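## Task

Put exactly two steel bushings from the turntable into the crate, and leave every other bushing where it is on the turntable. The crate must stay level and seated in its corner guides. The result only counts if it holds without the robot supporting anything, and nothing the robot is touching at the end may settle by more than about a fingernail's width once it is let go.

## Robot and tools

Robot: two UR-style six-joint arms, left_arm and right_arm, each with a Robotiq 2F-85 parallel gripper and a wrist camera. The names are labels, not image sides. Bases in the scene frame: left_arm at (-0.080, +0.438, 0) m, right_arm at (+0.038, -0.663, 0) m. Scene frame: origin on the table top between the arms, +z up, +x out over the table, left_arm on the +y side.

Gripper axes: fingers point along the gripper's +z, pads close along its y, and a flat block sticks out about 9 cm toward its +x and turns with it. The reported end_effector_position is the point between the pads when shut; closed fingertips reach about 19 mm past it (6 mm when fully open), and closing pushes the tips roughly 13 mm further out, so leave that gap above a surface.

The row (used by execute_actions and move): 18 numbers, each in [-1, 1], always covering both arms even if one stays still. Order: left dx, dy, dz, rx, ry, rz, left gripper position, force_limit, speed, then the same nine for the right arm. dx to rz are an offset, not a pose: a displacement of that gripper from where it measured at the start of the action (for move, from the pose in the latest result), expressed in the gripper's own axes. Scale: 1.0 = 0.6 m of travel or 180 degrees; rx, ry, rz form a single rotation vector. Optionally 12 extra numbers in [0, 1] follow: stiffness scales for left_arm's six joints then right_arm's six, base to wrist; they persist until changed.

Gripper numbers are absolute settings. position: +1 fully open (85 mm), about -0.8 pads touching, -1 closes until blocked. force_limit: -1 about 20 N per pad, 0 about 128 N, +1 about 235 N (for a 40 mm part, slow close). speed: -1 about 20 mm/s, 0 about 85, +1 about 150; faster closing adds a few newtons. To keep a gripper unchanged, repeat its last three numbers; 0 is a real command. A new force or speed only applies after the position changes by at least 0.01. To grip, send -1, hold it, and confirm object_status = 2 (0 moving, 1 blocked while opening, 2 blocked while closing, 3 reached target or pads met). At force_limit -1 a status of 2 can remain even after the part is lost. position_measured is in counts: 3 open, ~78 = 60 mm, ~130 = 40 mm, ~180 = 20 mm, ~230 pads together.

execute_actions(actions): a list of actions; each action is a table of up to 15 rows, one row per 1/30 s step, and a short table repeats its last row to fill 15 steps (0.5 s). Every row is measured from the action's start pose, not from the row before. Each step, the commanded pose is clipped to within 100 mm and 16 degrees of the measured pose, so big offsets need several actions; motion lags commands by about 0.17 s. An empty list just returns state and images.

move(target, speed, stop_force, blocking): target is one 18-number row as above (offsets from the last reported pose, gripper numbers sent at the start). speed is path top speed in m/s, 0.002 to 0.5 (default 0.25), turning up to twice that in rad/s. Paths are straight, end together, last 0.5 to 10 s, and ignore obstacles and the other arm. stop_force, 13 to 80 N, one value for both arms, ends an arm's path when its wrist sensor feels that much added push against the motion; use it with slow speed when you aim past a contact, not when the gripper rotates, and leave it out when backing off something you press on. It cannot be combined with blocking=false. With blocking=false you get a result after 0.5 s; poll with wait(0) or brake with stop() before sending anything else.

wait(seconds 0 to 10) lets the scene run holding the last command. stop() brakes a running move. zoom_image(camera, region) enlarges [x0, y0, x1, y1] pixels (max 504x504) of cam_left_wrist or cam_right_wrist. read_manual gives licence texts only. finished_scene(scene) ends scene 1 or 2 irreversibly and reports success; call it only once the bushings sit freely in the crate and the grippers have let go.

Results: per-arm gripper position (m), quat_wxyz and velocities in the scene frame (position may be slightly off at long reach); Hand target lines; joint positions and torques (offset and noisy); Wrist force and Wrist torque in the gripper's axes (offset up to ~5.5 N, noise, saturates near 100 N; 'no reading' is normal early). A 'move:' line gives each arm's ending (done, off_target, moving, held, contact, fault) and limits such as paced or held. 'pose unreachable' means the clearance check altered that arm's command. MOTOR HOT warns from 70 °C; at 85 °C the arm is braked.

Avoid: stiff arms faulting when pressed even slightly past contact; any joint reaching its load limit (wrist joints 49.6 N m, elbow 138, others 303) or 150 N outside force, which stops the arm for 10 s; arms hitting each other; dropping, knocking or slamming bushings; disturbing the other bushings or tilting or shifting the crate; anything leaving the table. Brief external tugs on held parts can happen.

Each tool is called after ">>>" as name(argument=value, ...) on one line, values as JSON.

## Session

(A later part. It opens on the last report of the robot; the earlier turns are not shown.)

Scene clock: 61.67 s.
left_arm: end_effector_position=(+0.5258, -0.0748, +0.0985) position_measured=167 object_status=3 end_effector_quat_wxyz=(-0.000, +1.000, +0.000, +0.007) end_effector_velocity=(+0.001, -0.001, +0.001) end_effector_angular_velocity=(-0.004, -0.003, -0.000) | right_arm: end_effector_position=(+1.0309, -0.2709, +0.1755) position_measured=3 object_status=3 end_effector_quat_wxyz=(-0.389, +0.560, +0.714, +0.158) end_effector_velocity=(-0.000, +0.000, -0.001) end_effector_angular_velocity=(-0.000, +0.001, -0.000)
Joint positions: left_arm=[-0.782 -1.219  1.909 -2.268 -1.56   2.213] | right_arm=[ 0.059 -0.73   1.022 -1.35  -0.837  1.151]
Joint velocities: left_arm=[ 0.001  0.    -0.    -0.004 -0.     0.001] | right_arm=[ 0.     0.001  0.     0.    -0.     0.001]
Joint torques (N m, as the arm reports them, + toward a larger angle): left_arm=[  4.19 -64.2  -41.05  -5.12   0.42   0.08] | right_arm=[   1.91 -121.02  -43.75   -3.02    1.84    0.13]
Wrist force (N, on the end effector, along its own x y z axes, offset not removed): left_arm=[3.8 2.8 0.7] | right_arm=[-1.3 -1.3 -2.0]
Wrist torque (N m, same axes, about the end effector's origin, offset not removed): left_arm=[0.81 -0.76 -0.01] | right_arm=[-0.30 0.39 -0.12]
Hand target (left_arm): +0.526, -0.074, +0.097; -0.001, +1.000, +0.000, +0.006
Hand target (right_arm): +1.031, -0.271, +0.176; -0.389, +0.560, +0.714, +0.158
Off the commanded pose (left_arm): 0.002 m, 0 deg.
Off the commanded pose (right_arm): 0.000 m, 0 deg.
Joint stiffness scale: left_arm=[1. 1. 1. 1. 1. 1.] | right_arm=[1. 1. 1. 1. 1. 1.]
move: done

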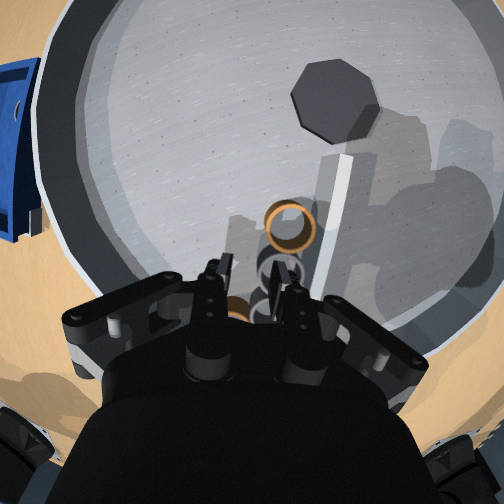

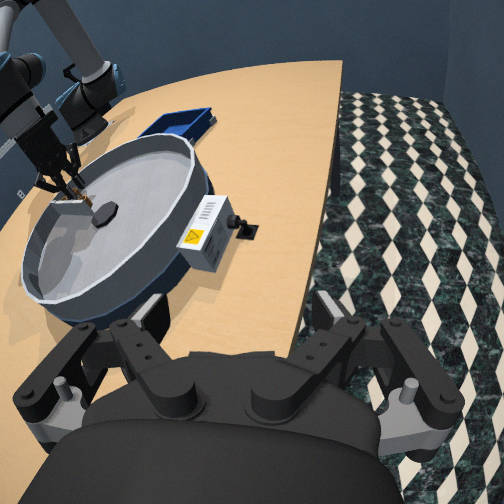

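>>> move(target=[-0.005,-0.006,0.041,0,0,0,-0.3,-0.6,0,0,0,0,0,0,0,1,0,0], speed=0.008, stop_force=13)

Scene clock: 65.23 s.
left_arm: end_effector_position=(+0.5243, -0.0728, +0.0777) position_measured=167 object_status=3 end_effector_quat_wxyz=(+0.002, +1.000, +0.000, +0.008) end_effector_velocity=(-0.000, +0.001, -0.003) end_effector_angular_velocity=(+0.002, +0.001, +0.002) | right_arm: end_effector_position=(+1.0309, -0.2709, +0.1755) position_measured=3 object_status=3 end_effector_quat_wxyz=(-0.389, +0.560, +0.714, +0.158) end_effector_velocity=(-0.000, +0.000, +0.000) end_effector_angular_velocity=(+0.000, -0.001, +0.001)
Joint positions: left_arm=[-0.782 -1.2    1.93  -2.313 -1.56   2.213] | right_arm=[ 0.059 -0.73   1.022 -1.35  -0.837  1.151]
Joint velocities: left_arm=[ 0.001  0.003  0.003 -0.004  0.    -0.002] | right_arm=[ 0.    -0.     0.     0.     0.    -0.001]
Joint torques (N m, as the arm reports them, + toward a larger angle): left_arm=[  2.69 -63.06 -39.21  -5.28   0.13  -0.02] | right_arm=[   0.7  -121.59  -43.65   -2.98    1.88    0.11]
Wrist force (N, on the end effector, along its own x y z axes, offset not removed): left_arm=[3.3 3.3 0.6] | right_arm=[-1.4 -0.6 -1.8]
Wrist torque (N m, same axes, about the end effector's origin, offset not removed): left_arm=[0.78 -0.58 0.01] | right_arm=[-0.30 0.40 -0.11]
Hand target (left_arm): +0.523, -0.071, +0.074; -0.000, +1.000, +0.000, +0.007
Hand target (right_arm): +1.031, -0.271, +0.176; -0.389, +0.560, +0.714, +0.158
Off the commanded pose (left_arm): 0.004 m, 0 deg.
Off the commanded pose (right_arm): 0.000 m, 0 deg.
Joint stiffness scale: left_arm=[1. 1. 1. 1. 1. 1.] | right_arm=[1. 1. 1. 1. 1. 1.]
move: off_target (left_arm)

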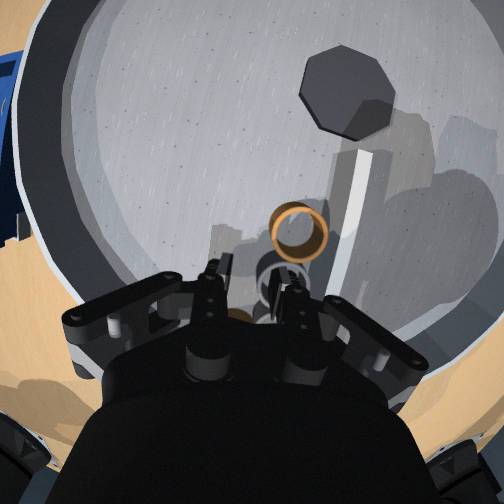

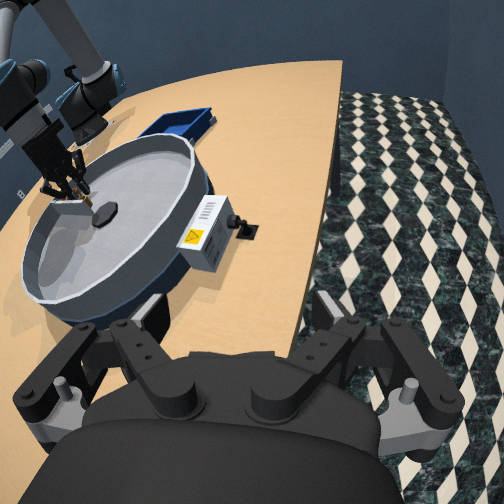

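Place at (0.59,0.212).

>>> move(target=[0,0,0,0,0,0,-1,-0.6,-0.5,0,0,0,0,0,0,1,0,0])

>>> move(target=[0,0,-0.13,0,0,0,-1,-0.6,-0.5,0,0,0,0,0,0,1,0,0], speed=0.15)

>>> move(target=[0.11,-0.477,0,0,0,0,-1,-0.6,-0.5,0,0,0,0,0,0,1,0,0])

>>> move(target=[0,0,0.21,0,0,0,-1,-0.6,-0.5,0,0,0,0,0,0,1,0,0], speed=0.08)

>>> move(target=[0,0.05,0,0,0,0,-0.45,-0.6,-0.5,0,0,0,0,0,0,1,0,0], speed=0.008, stop_force=13)

>>> move(target=[0,0,0,0,0,0,-0.59,-1,-1,0,0,0,0,0,0,1,0,0])

>>> move(target=[0,0,0,0,0,0,-0.55,-1,-1,0,0,0,0,0,0,1,0,0])

>>> move(target=[0,0,-0.15,0,0,0,-0.55,-1,-1,0,0,0,0,0,0,1,0,0], speed=0.06)

Scene clock: 66.23 s.
left_arm: end_effector_position=(+0.5243, -0.0728, +0.0776) position_measured=212 object_status=2 end_effector_quat_wxyz=(+0.002, +1.000, +0.000, +0.008) end_effector_velocity=(-0.000, +0.001, -0.000) end_effector_angular_velocity=(+0.001, +0.001, -0.000) | right_arm: end_effector_position=(+1.0309, -0.2709, +0.1755) position_measured=3 object_status=3 end_effector_quat_wxyz=(-0.389, +0.560, +0.714, +0.158) end_effector_velocity=(+0.000, +0.000, +0.001) end_effector_angular_velocity=(+0.001, -0.001, -0.000)
Joint positions: left_arm=[-0.782 -1.2    1.93  -2.313 -1.56   2.213] | right_arm=[ 0.059 -0.73   1.022 -1.35  -0.837  1.151]
Joint velocities: left_arm=[ 0.    -0.     0.001  0.     0.     0.   ] | right_arm=[-0.    -0.001  0.    -0.     0.001 -0.   ]
Joint torques (N m, as the arm reports them, + toward a larger angle): left_arm=[  0.88 -66.27 -41.05  -4.49   0.18  -0.15] | right_arm=[   3.01 -121.93  -44.01   -3.04    1.89    0.29]
Wrist force (N, on the end effector, along its own x y z axes, offset not removed): left_arm=[4.0 1.5 -4.6] | right_arm=[-0.2 -2.3 1.0]
Wrist torque (N m, same axes, about the end effector's origin, offset not removed): left_arm=[0.29 -0.86 -0.01] | right_arm=[-0.51 0.11 -0.12]
Hand target (left_arm): +0.524, -0.073, +0.078; +0.002, +1.000, +0.000, +0.008
Hand target (right_arm): +1.031, -0.271, +0.176; -0.389, +0.560, +0.714, +0.158
Off the commanded pose (left_arm): 0.000 m, 0 deg.
Off the commanded pose (right_arm): 0.000 m, 0 deg.
Joint stiffness scale: left_arm=[1. 1. 1. 1. 1. 1.] | right_arm=[1. 1. 1. 1. 1. 1.]
move: done

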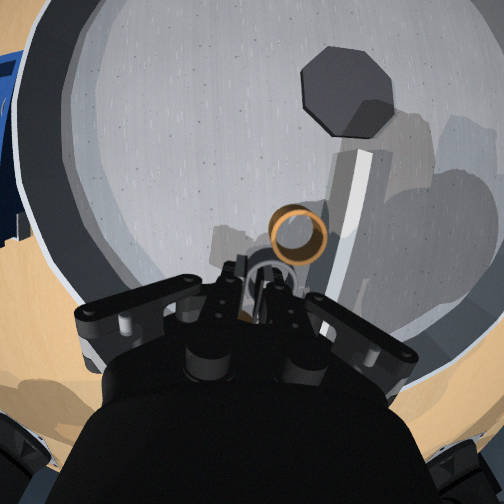

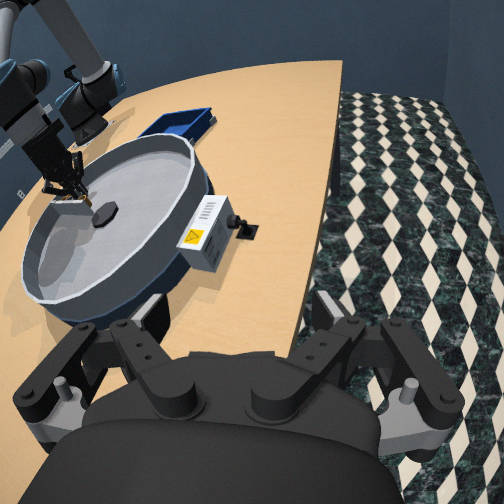

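Scene clock: 67.20 s.
left_arm: end_effector_position=(+0.5242, -0.0726, +0.1583) position_measured=212 object_status=2 end_effector_quat_wxyz=(+0.004, +1.000, +0.000, +0.010) end_effector_velocity=(-0.002, +0.002, -0.002) end_effector_angular_velocity=(+0.011, +0.008, -0.000) | right_arm: end_effector_position=(+1.0309, -0.2709, +0.1755) position_measured=3 object_status=3 end_effector_quat_wxyz=(-0.389, +0.560, +0.714, +0.158) end_effector_velocity=(+0.000, -0.000, -0.000) end_effector_angular_velocity=(-0.001, +0.000, -0.000)
Joint positions: left_arm=[-0.782 -1.287  1.878 -2.18  -1.56   2.213] | right_arm=[ 0.059 -0.73   1.022 -1.35  -0.837  1.151]
Joint velocities: left_arm=[-0.001  0.002 -0.001  0.014  0.    -0.001] | right_arm=[ 0.     0.001 -0.     0.    -0.     0.   ]
Joint torques (N m, as the arm reports them, + toward a larger angle): left_arm=[  1.1  -61.53 -44.62  -4.56   0.29  -0.5 ] | right_arm=[   2.39 -121.32  -43.19   -2.92    1.69    0.12]
Wrist force (N, on the end effector, along its own x y z axes, offset not removed): left_arm=[2.5 0.3 -1.2] | right_arm=[-0.7 -1.0 -3.2]
Wrist torque (N m, same axes, about the end effector's origin, offset not removed): left_arm=[0.39 -0.46 -0.02] | right_arm=[-0.29 0.23 -0.13]
Hand target (left_arm): +0.523, -0.072, +0.156; +0.002, +1.000, +0.000, +0.008
Hand target (right_arm): +1.031, -0.271, +0.176; -0.389, +0.560, +0.714, +0.158
Off the commanded pose (left_arm): 0.003 m, 0 deg.
Off the commanded pose (right_arm): 0.000 m, 0 deg.
Joint stiffness scale: left_arm=[1. 1. 1. 1. 1. 1.] | right_arm=[1. 1. 1. 1. 1. 1.]
move: done

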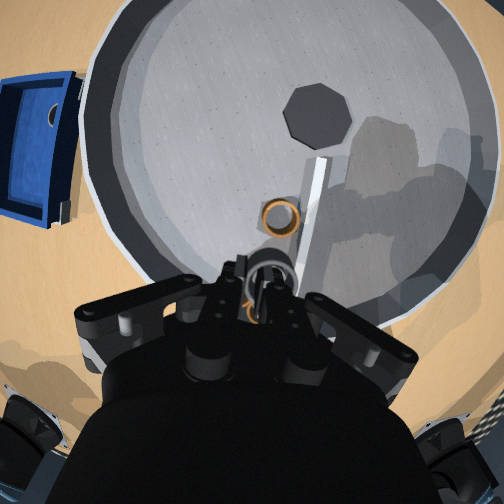

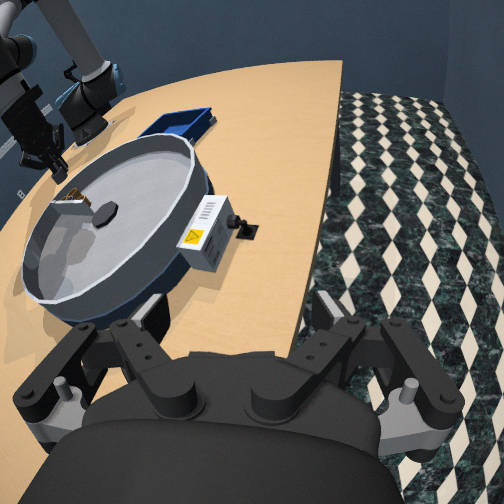

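Scene clock: 69.00 s.
left_arm: end_effector_position=(+0.5899, +0.2144, +0.1564) position_measured=212 object_status=2 end_effector_quat_wxyz=(+0.004, +1.000, +0.001, +0.009) end_effector_velocity=(-0.001, -0.000, -0.001) end_effector_angular_velocity=(+0.001, +0.002, -0.006) | right_arm: end_effector_position=(+1.0309, -0.2709, +0.1755) position_measured=3 object_status=3 end_effector_quat_wxyz=(-0.389, +0.560, +0.714, +0.158) end_effector_velocity=(-0.000, -0.000, -0.001) end_effector_angular_velocity=(-0.001, +0.001, +0.000)
Joint positions: left_arm=[-0.427 -1.412  2.042 -2.221 -1.567  2.566] | right_arm=[ 0.059 -0.73   1.022 -1.35  -0.837  1.151]
Joint velocities: left_arm=[-0.001  0.001  0.001  0.001 -0.     0.005] | right_arm=[ 0.     0.     0.001 -0.    -0.001  0.001]
Joint torques (N m, as the arm reports them, + toward a larger angle): left_arm=[  0.52 -50.91 -43.59  -5.69  -0.54   0.57] | right_arm=[   2.74 -120.97  -43.29   -2.83    1.77    0.04]
Wrist force (N, on the end effector, along its own x y z axes, offset not removed): left_arm=[5.2 2.9 0.7] | right_arm=[-2.3 -1.2 -1.7]
Wrist torque (N m, same axes, about the end effector's origin, offset not removed): left_arm=[0.84 -0.91 0.02] | right_arm=[-0.24 0.54 -0.14]
Hand target (left_arm): +0.589, +0.214, +0.156; +0.004, +1.000, +0.000, +0.009
Hand target (right_arm): +1.031, -0.271, +0.176; -0.389, +0.560, +0.714, +0.158
Off the commanded pose (left_arm): 0.001 m, 0 deg.
Off the commanded pose (right_arm): 0.000 m, 0 deg.
Joint stiffness scale: left_arm=[1. 1. 1. 1. 1. 1.] | right_arm=[1. 1. 1. 1. 1. 1.]
move: done

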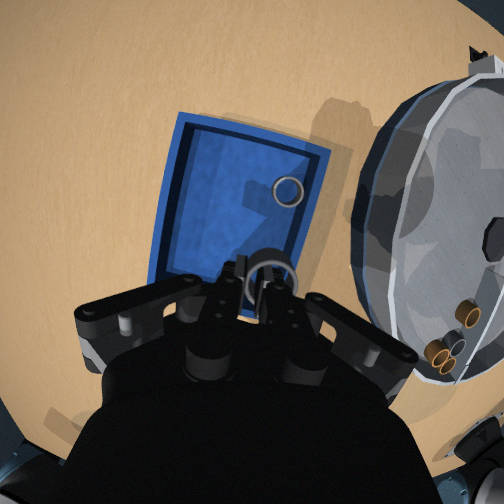

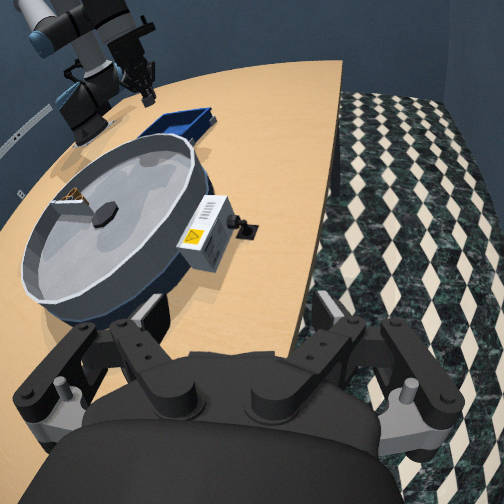

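Scene clock: 71.03 s.
left_arm: end_effector_position=(+0.5924, +0.2128, +0.0307) position_measured=212 object_status=2 end_effector_quat_wxyz=(+0.003, +1.000, +0.001, +0.009) end_effector_velocity=(+0.003, -0.001, +0.001) end_effector_angular_velocity=(-0.004, -0.005, +0.002) | right_arm: end_effector_position=(+1.0309, -0.2709, +0.1755) position_measured=3 object_status=3 end_effector_quat_wxyz=(-0.389, +0.560, +0.714, +0.158) end_effector_velocity=(+0.000, -0.000, +0.001) end_effector_angular_velocity=(+0.001, -0.001, +0.000)
Joint positions: left_arm=[-0.427 -1.246  2.12  -2.464 -1.567  2.566] | right_arm=[ 0.059 -0.73   1.022 -1.35  -0.837  1.151]
Joint velocities: left_arm=[ 0.001  0.    -0.002 -0.005 -0.    -0.001] | right_arm=[-0.    -0.    -0.001 -0.     0.    -0.001]
Joint torques (N m, as the arm reports them, + toward a larger angle): left_arm=[  2.87 -57.58 -35.08  -5.32   0.19   0.15] | right_arm=[   2.94 -122.68  -43.86   -2.84    1.78    0.27]
Wrist force (N, on the end effector, along its own x y z axes, offset not removed): left_arm=[6.8 3.9 0.7] | right_arm=[-1.4 -1.6 -1.8]
Wrist torque (N m, same axes, about the end effector's origin, offset not removed): left_arm=[0.96 -1.28 0.01] | right_arm=[-0.43 0.38 -0.10]
Hand target (left_arm): +0.592, +0.213, +0.031; +0.004, +1.000, +0.001, +0.009
Hand target (right_arm): +1.031, -0.271, +0.176; -0.389, +0.560, +0.714, +0.158
Off the commanded pose (left_arm): 0.001 m, 0 deg.
Off the commanded pose (right_arm): 0.000 m, 0 deg.
Joint stiffness scale: left_arm=[1. 1. 1. 1. 1. 1.] | right_arm=[1. 1. 1. 1. 1. 1.]
move: done

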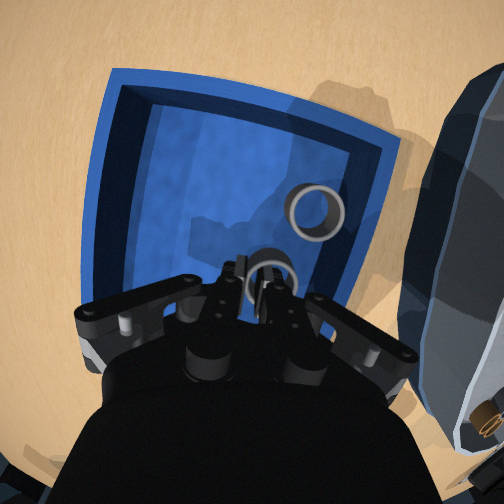

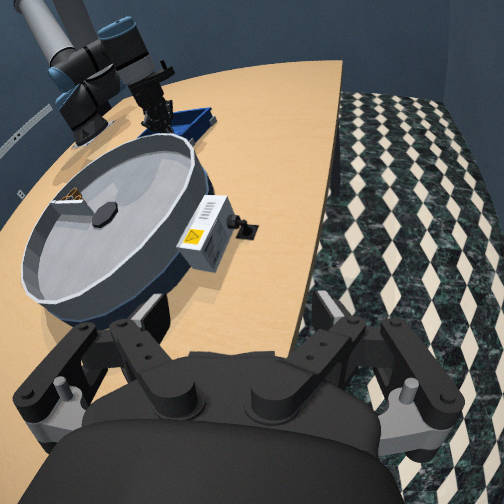

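Scene clock: 74.37 s.
left_arm: end_effector_position=(+0.5916, +0.1981, +0.0307) position_measured=186 object_status=3 end_effector_quat_wxyz=(+0.000, +1.000, +0.005, +0.009) end_effector_velocity=(+0.000, +0.002, -0.000) end_effector_angular_velocity=(+0.000, +0.000, +0.003) | right_arm: end_effector_position=(+1.0309, -0.2709, +0.1755) position_measured=3 object_status=3 end_effector_quat_wxyz=(-0.389, +0.560, +0.714, +0.158) end_effector_velocity=(-0.000, -0.000, -0.001) end_effector_angular_velocity=(-0.000, +0.002, -0.001)
Joint positions: left_arm=[-0.448 -1.241  2.111 -2.456 -1.561  2.538] | right_arm=[ 0.059 -0.73   1.022 -1.35  -0.837  1.151]
Joint velocities: left_arm=[ 0.003 -0.     0.001 -0.001 -0.    -0.001] | right_arm=[-0.     0.     0.001  0.     0.     0.001]
Joint torques (N m, as the arm reports them, + toward a larger angle): left_arm=[  0.79 -57.02 -36.54  -5.42  -0.59   0.33] | right_arm=[   2.31 -121.13  -43.77   -2.79    1.9    -0.11]
Wrist force (N, on the end effector, along its own x y z axes, offset not removed): left_arm=[3.5 -4.7 -1.8] | right_arm=[-0.9 -2.3 -2.2]
Wrist torque (N m, same axes, about the end effector's origin, offset not removed): left_arm=[0.63 -0.83 0.05] | right_arm=[-0.52 0.31 -0.09]
Hand target (left_arm): +0.592, +0.198, +0.031; +0.001, +1.000, +0.004, +0.009
Hand target (right_arm): +1.031, -0.271, +0.176; -0.389, +0.560, +0.714, +0.158
Off the commanded pose (left_arm): 0.015 m, 1 deg.
Off the commanded pose (right_arm): 0.000 m, 0 deg.
Joint stiffness scale: left_arm=[1. 1. 1. 1. 1. 1.] | right_arm=[1. 1. 1. 1. 1. 1.]
move: contact (left_arm)

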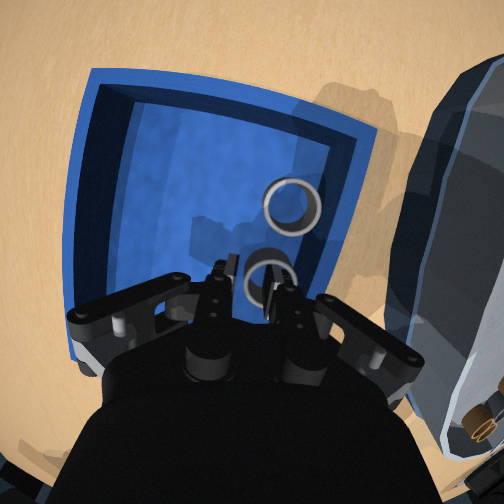

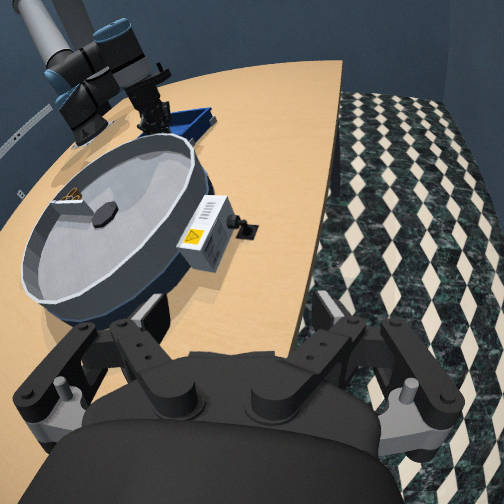

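Scene clock: 75.00 s.
left_arm: end_effector_position=(+0.5916, +0.1981, +0.0307) position_measured=204 object_status=0 end_effector_quat_wxyz=(+0.000, +1.000, +0.005, +0.009) end_effector_velocity=(+0.001, -0.000, +0.001) end_effector_angular_velocity=(-0.001, -0.001, +0.002) | right_arm: end_effector_position=(+1.0309, -0.2709, +0.1755) position_measured=3 object_status=3 end_effector_quat_wxyz=(-0.389, +0.560, +0.714, +0.158) end_effector_velocity=(+0.000, -0.000, +0.001) end_effector_angular_velocity=(+0.000, -0.002, +0.001)
Joint positions: left_arm=[-0.448 -1.241  2.111 -2.456 -1.561  2.538] | right_arm=[ 0.059 -0.73   1.022 -1.35  -0.837  1.151]
Joint velocities: left_arm=[ 0.    -0.    -0.001 -0.     0.    -0.002] | right_arm=[-0.    -0.    -0.001  0.    -0.    -0.002]
Joint torques (N m, as the arm reports them, + toward a larger angle): left_arm=[  1.9  -57.82 -36.36  -4.75   0.09  -0.25] | right_arm=[   2.41 -122.77  -43.45   -2.95    1.58    0.19]
Wrist force (N, on the end effector, along its own x y z axes, offset not removed): left_arm=[4.2 3.5 0.1] | right_arm=[-1.4 1.0 -1.9]
Wrist torque (N m, same axes, about the end effector's origin, offset not removed): left_arm=[0.91 -0.85 -0.03] | right_arm=[0.09 0.35 -0.08]
Hand target (left_arm): +0.592, +0.198, +0.031; +0.000, +1.000, +0.005, +0.009
Hand target (right_arm): +1.031, -0.271, +0.176; -0.389, +0.560, +0.714, +0.158
Off the commanded pose (left_arm): 0.000 m, 0 deg.
Off the commanded pose (right_arm): 0.000 m, 0 deg.
Joint stiffness scale: left_arm=[1. 1. 1. 1. 1. 1.] | right_arm=[1. 1. 1. 1. 1. 1.]
move: done

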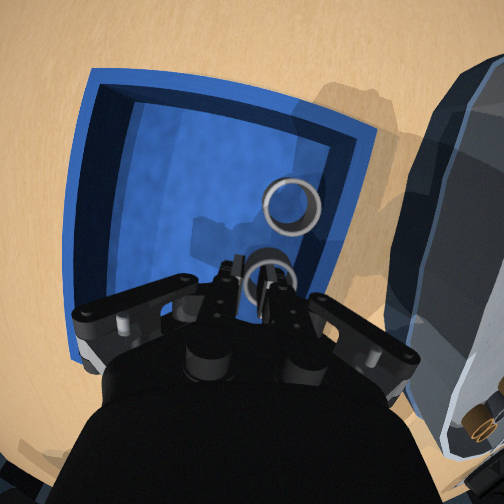

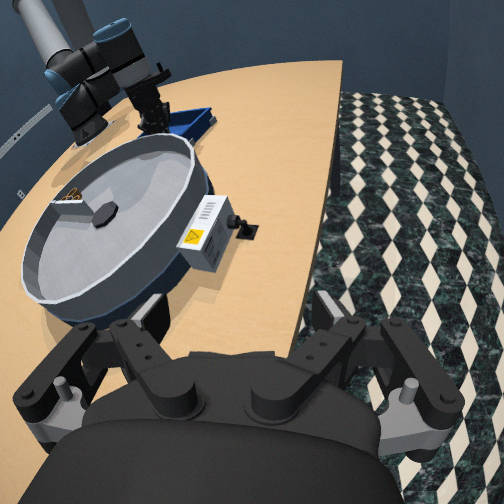

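Scene clock: 75.50 s.
left_arm: end_effector_position=(+0.5916, +0.1981, +0.0307) position_measured=199 object_status=3 end_effector_quat_wxyz=(+0.000, +1.000, +0.005, +0.009) end_effector_velocity=(+0.000, +0.000, -0.000) end_effector_angular_velocity=(-0.000, -0.000, +0.002) | right_arm: end_effector_position=(+1.0309, -0.2709, +0.1755) position_measured=3 object_status=3 end_effector_quat_wxyz=(-0.389, +0.560, +0.714, +0.158) end_effector_velocity=(+0.000, -0.000, -0.000) end_effector_angular_velocity=(+0.000, -0.001, +0.001)
Joint positions: left_arm=[-0.448 -1.241  2.111 -2.456 -1.561  2.538] | right_arm=[ 0.059 -0.73   1.022 -1.35  -0.837  1.151]
Joint velocities: left_arm=[ 0.001  0.    -0.    -0.    -0.    -0.001] | right_arm=[-0.     0.    -0.     0.    -0.    -0.001]
Joint torques (N m, as the arm reports them, + toward a larger angle): left_arm=[  1.7  -57.62 -36.12  -4.66   0.26  -0.08] | right_arm=[   1.73 -120.96  -43.37   -2.73    1.86    0.05]
Wrist force (N, on the end effector, along its own x y z axes, offset not removed): left_arm=[3.9 1.9 0.3] | right_arm=[0.4 -2.1 -1.4]
Wrist torque (N m, same axes, about the end effector's origin, offset not removed): left_arm=[0.63 -0.72 -0.03] | right_arm=[-0.46 0.05 -0.21]
Hand target (left_arm): +0.592, +0.198, +0.031; +0.000, +1.000, +0.005, +0.009
Hand target (right_arm): +1.031, -0.271, +0.176; -0.389, +0.560, +0.714, +0.158
Off the commanded pose (left_arm): 0.000 m, 0 deg.
Off the commanded pose (right_arm): 0.000 m, 0 deg.
Joint stiffness scale: left_arm=[1. 1. 1. 1. 1. 1.] | right_arm=[1. 1. 1. 1. 1. 1.]
move: done

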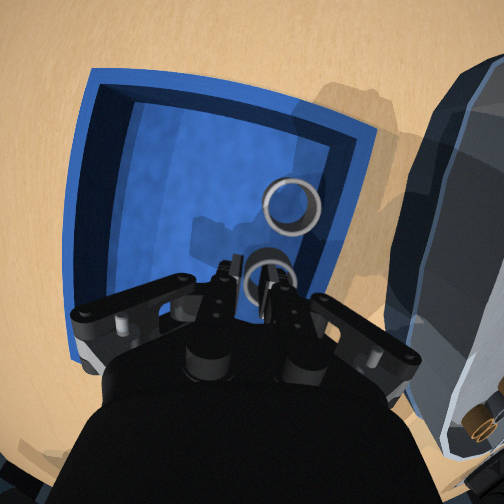

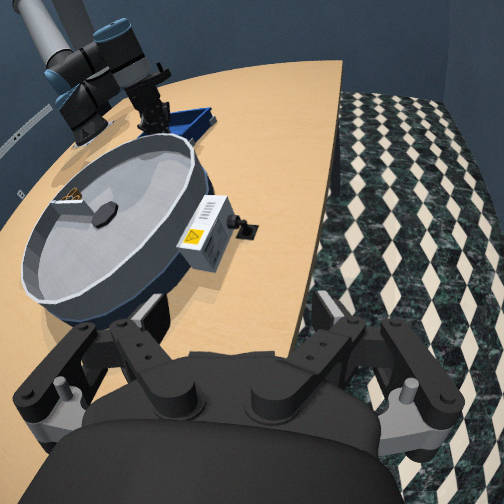

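Scene clock: 77.40 s.
left_arm: end_effector_position=(+0.5897, +0.1994, +0.1196) position_measured=199 object_status=3 end_effector_quat_wxyz=(+0.000, +1.000, +0.005, +0.009) end_effector_velocity=(-0.002, +0.001, -0.001) end_effector_angular_velocity=(+0.005, +0.007, +0.001) | right_arm: end_effector_position=(+1.0309, -0.2709, +0.1755) position_measured=3 object_status=3 end_effector_quat_wxyz=(-0.389, +0.560, +0.714, +0.158) end_effector_velocity=(-0.000, -0.000, -0.001) end_effector_angular_velocity=(-0.000, +0.001, -0.000)
Joint positions: left_arm=[-0.448 -1.362  2.06  -2.284 -1.561  2.537] | right_arm=[ 0.059 -0.73   1.022 -1.35  -0.837  1.151]
Joint velocities: left_arm=[ 0.     0.001  0.     0.007  0.    -0.001] | right_arm=[-0.     0.001  0.001 -0.    -0.     0.   ]
Joint torques (N m, as the arm reports them, + toward a larger angle): left_arm=[  0.24 -53.84 -43.61  -4.35   0.12  -0.56] | right_arm=[   2.84 -120.72  -43.4    -2.9     1.68    0.24]
Wrist force (N, on the end effector, along its own x y z axes, offset not removed): left_arm=[4.2 2.3 -0.8] | right_arm=[-1.7 -1.5 -1.4]
Wrist torque (N m, same axes, about the end effector's origin, offset not removed): left_arm=[0.67 -0.77 -0.02] | right_arm=[-0.41 0.36 -0.09]
Hand target (left_arm): +0.590, +0.198, +0.121; +0.000, +1.000, +0.005, +0.009
Hand target (right_arm): +1.031, -0.271, +0.176; -0.389, +0.560, +0.714, +0.158
Off the commanded pose (left_arm): 0.002 m, 0 deg.
Off the commanded pose (right_arm): 0.000 m, 0 deg.
Joint stiffness scale: left_arm=[1. 1. 1. 1. 1. 1.] | right_arm=[1. 1. 1. 1. 1. 1.]
move: done

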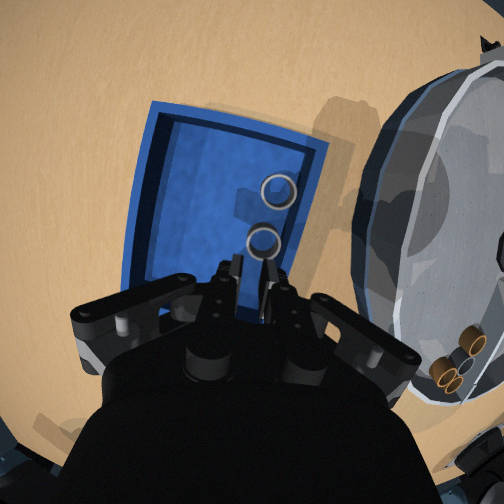

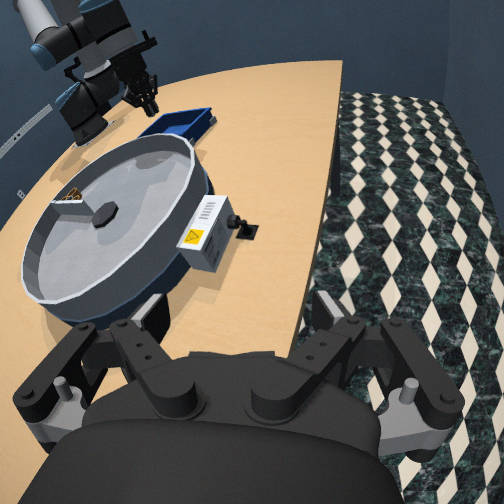

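>>> finished_scene(scene=1)

The scene is finished: the task was done.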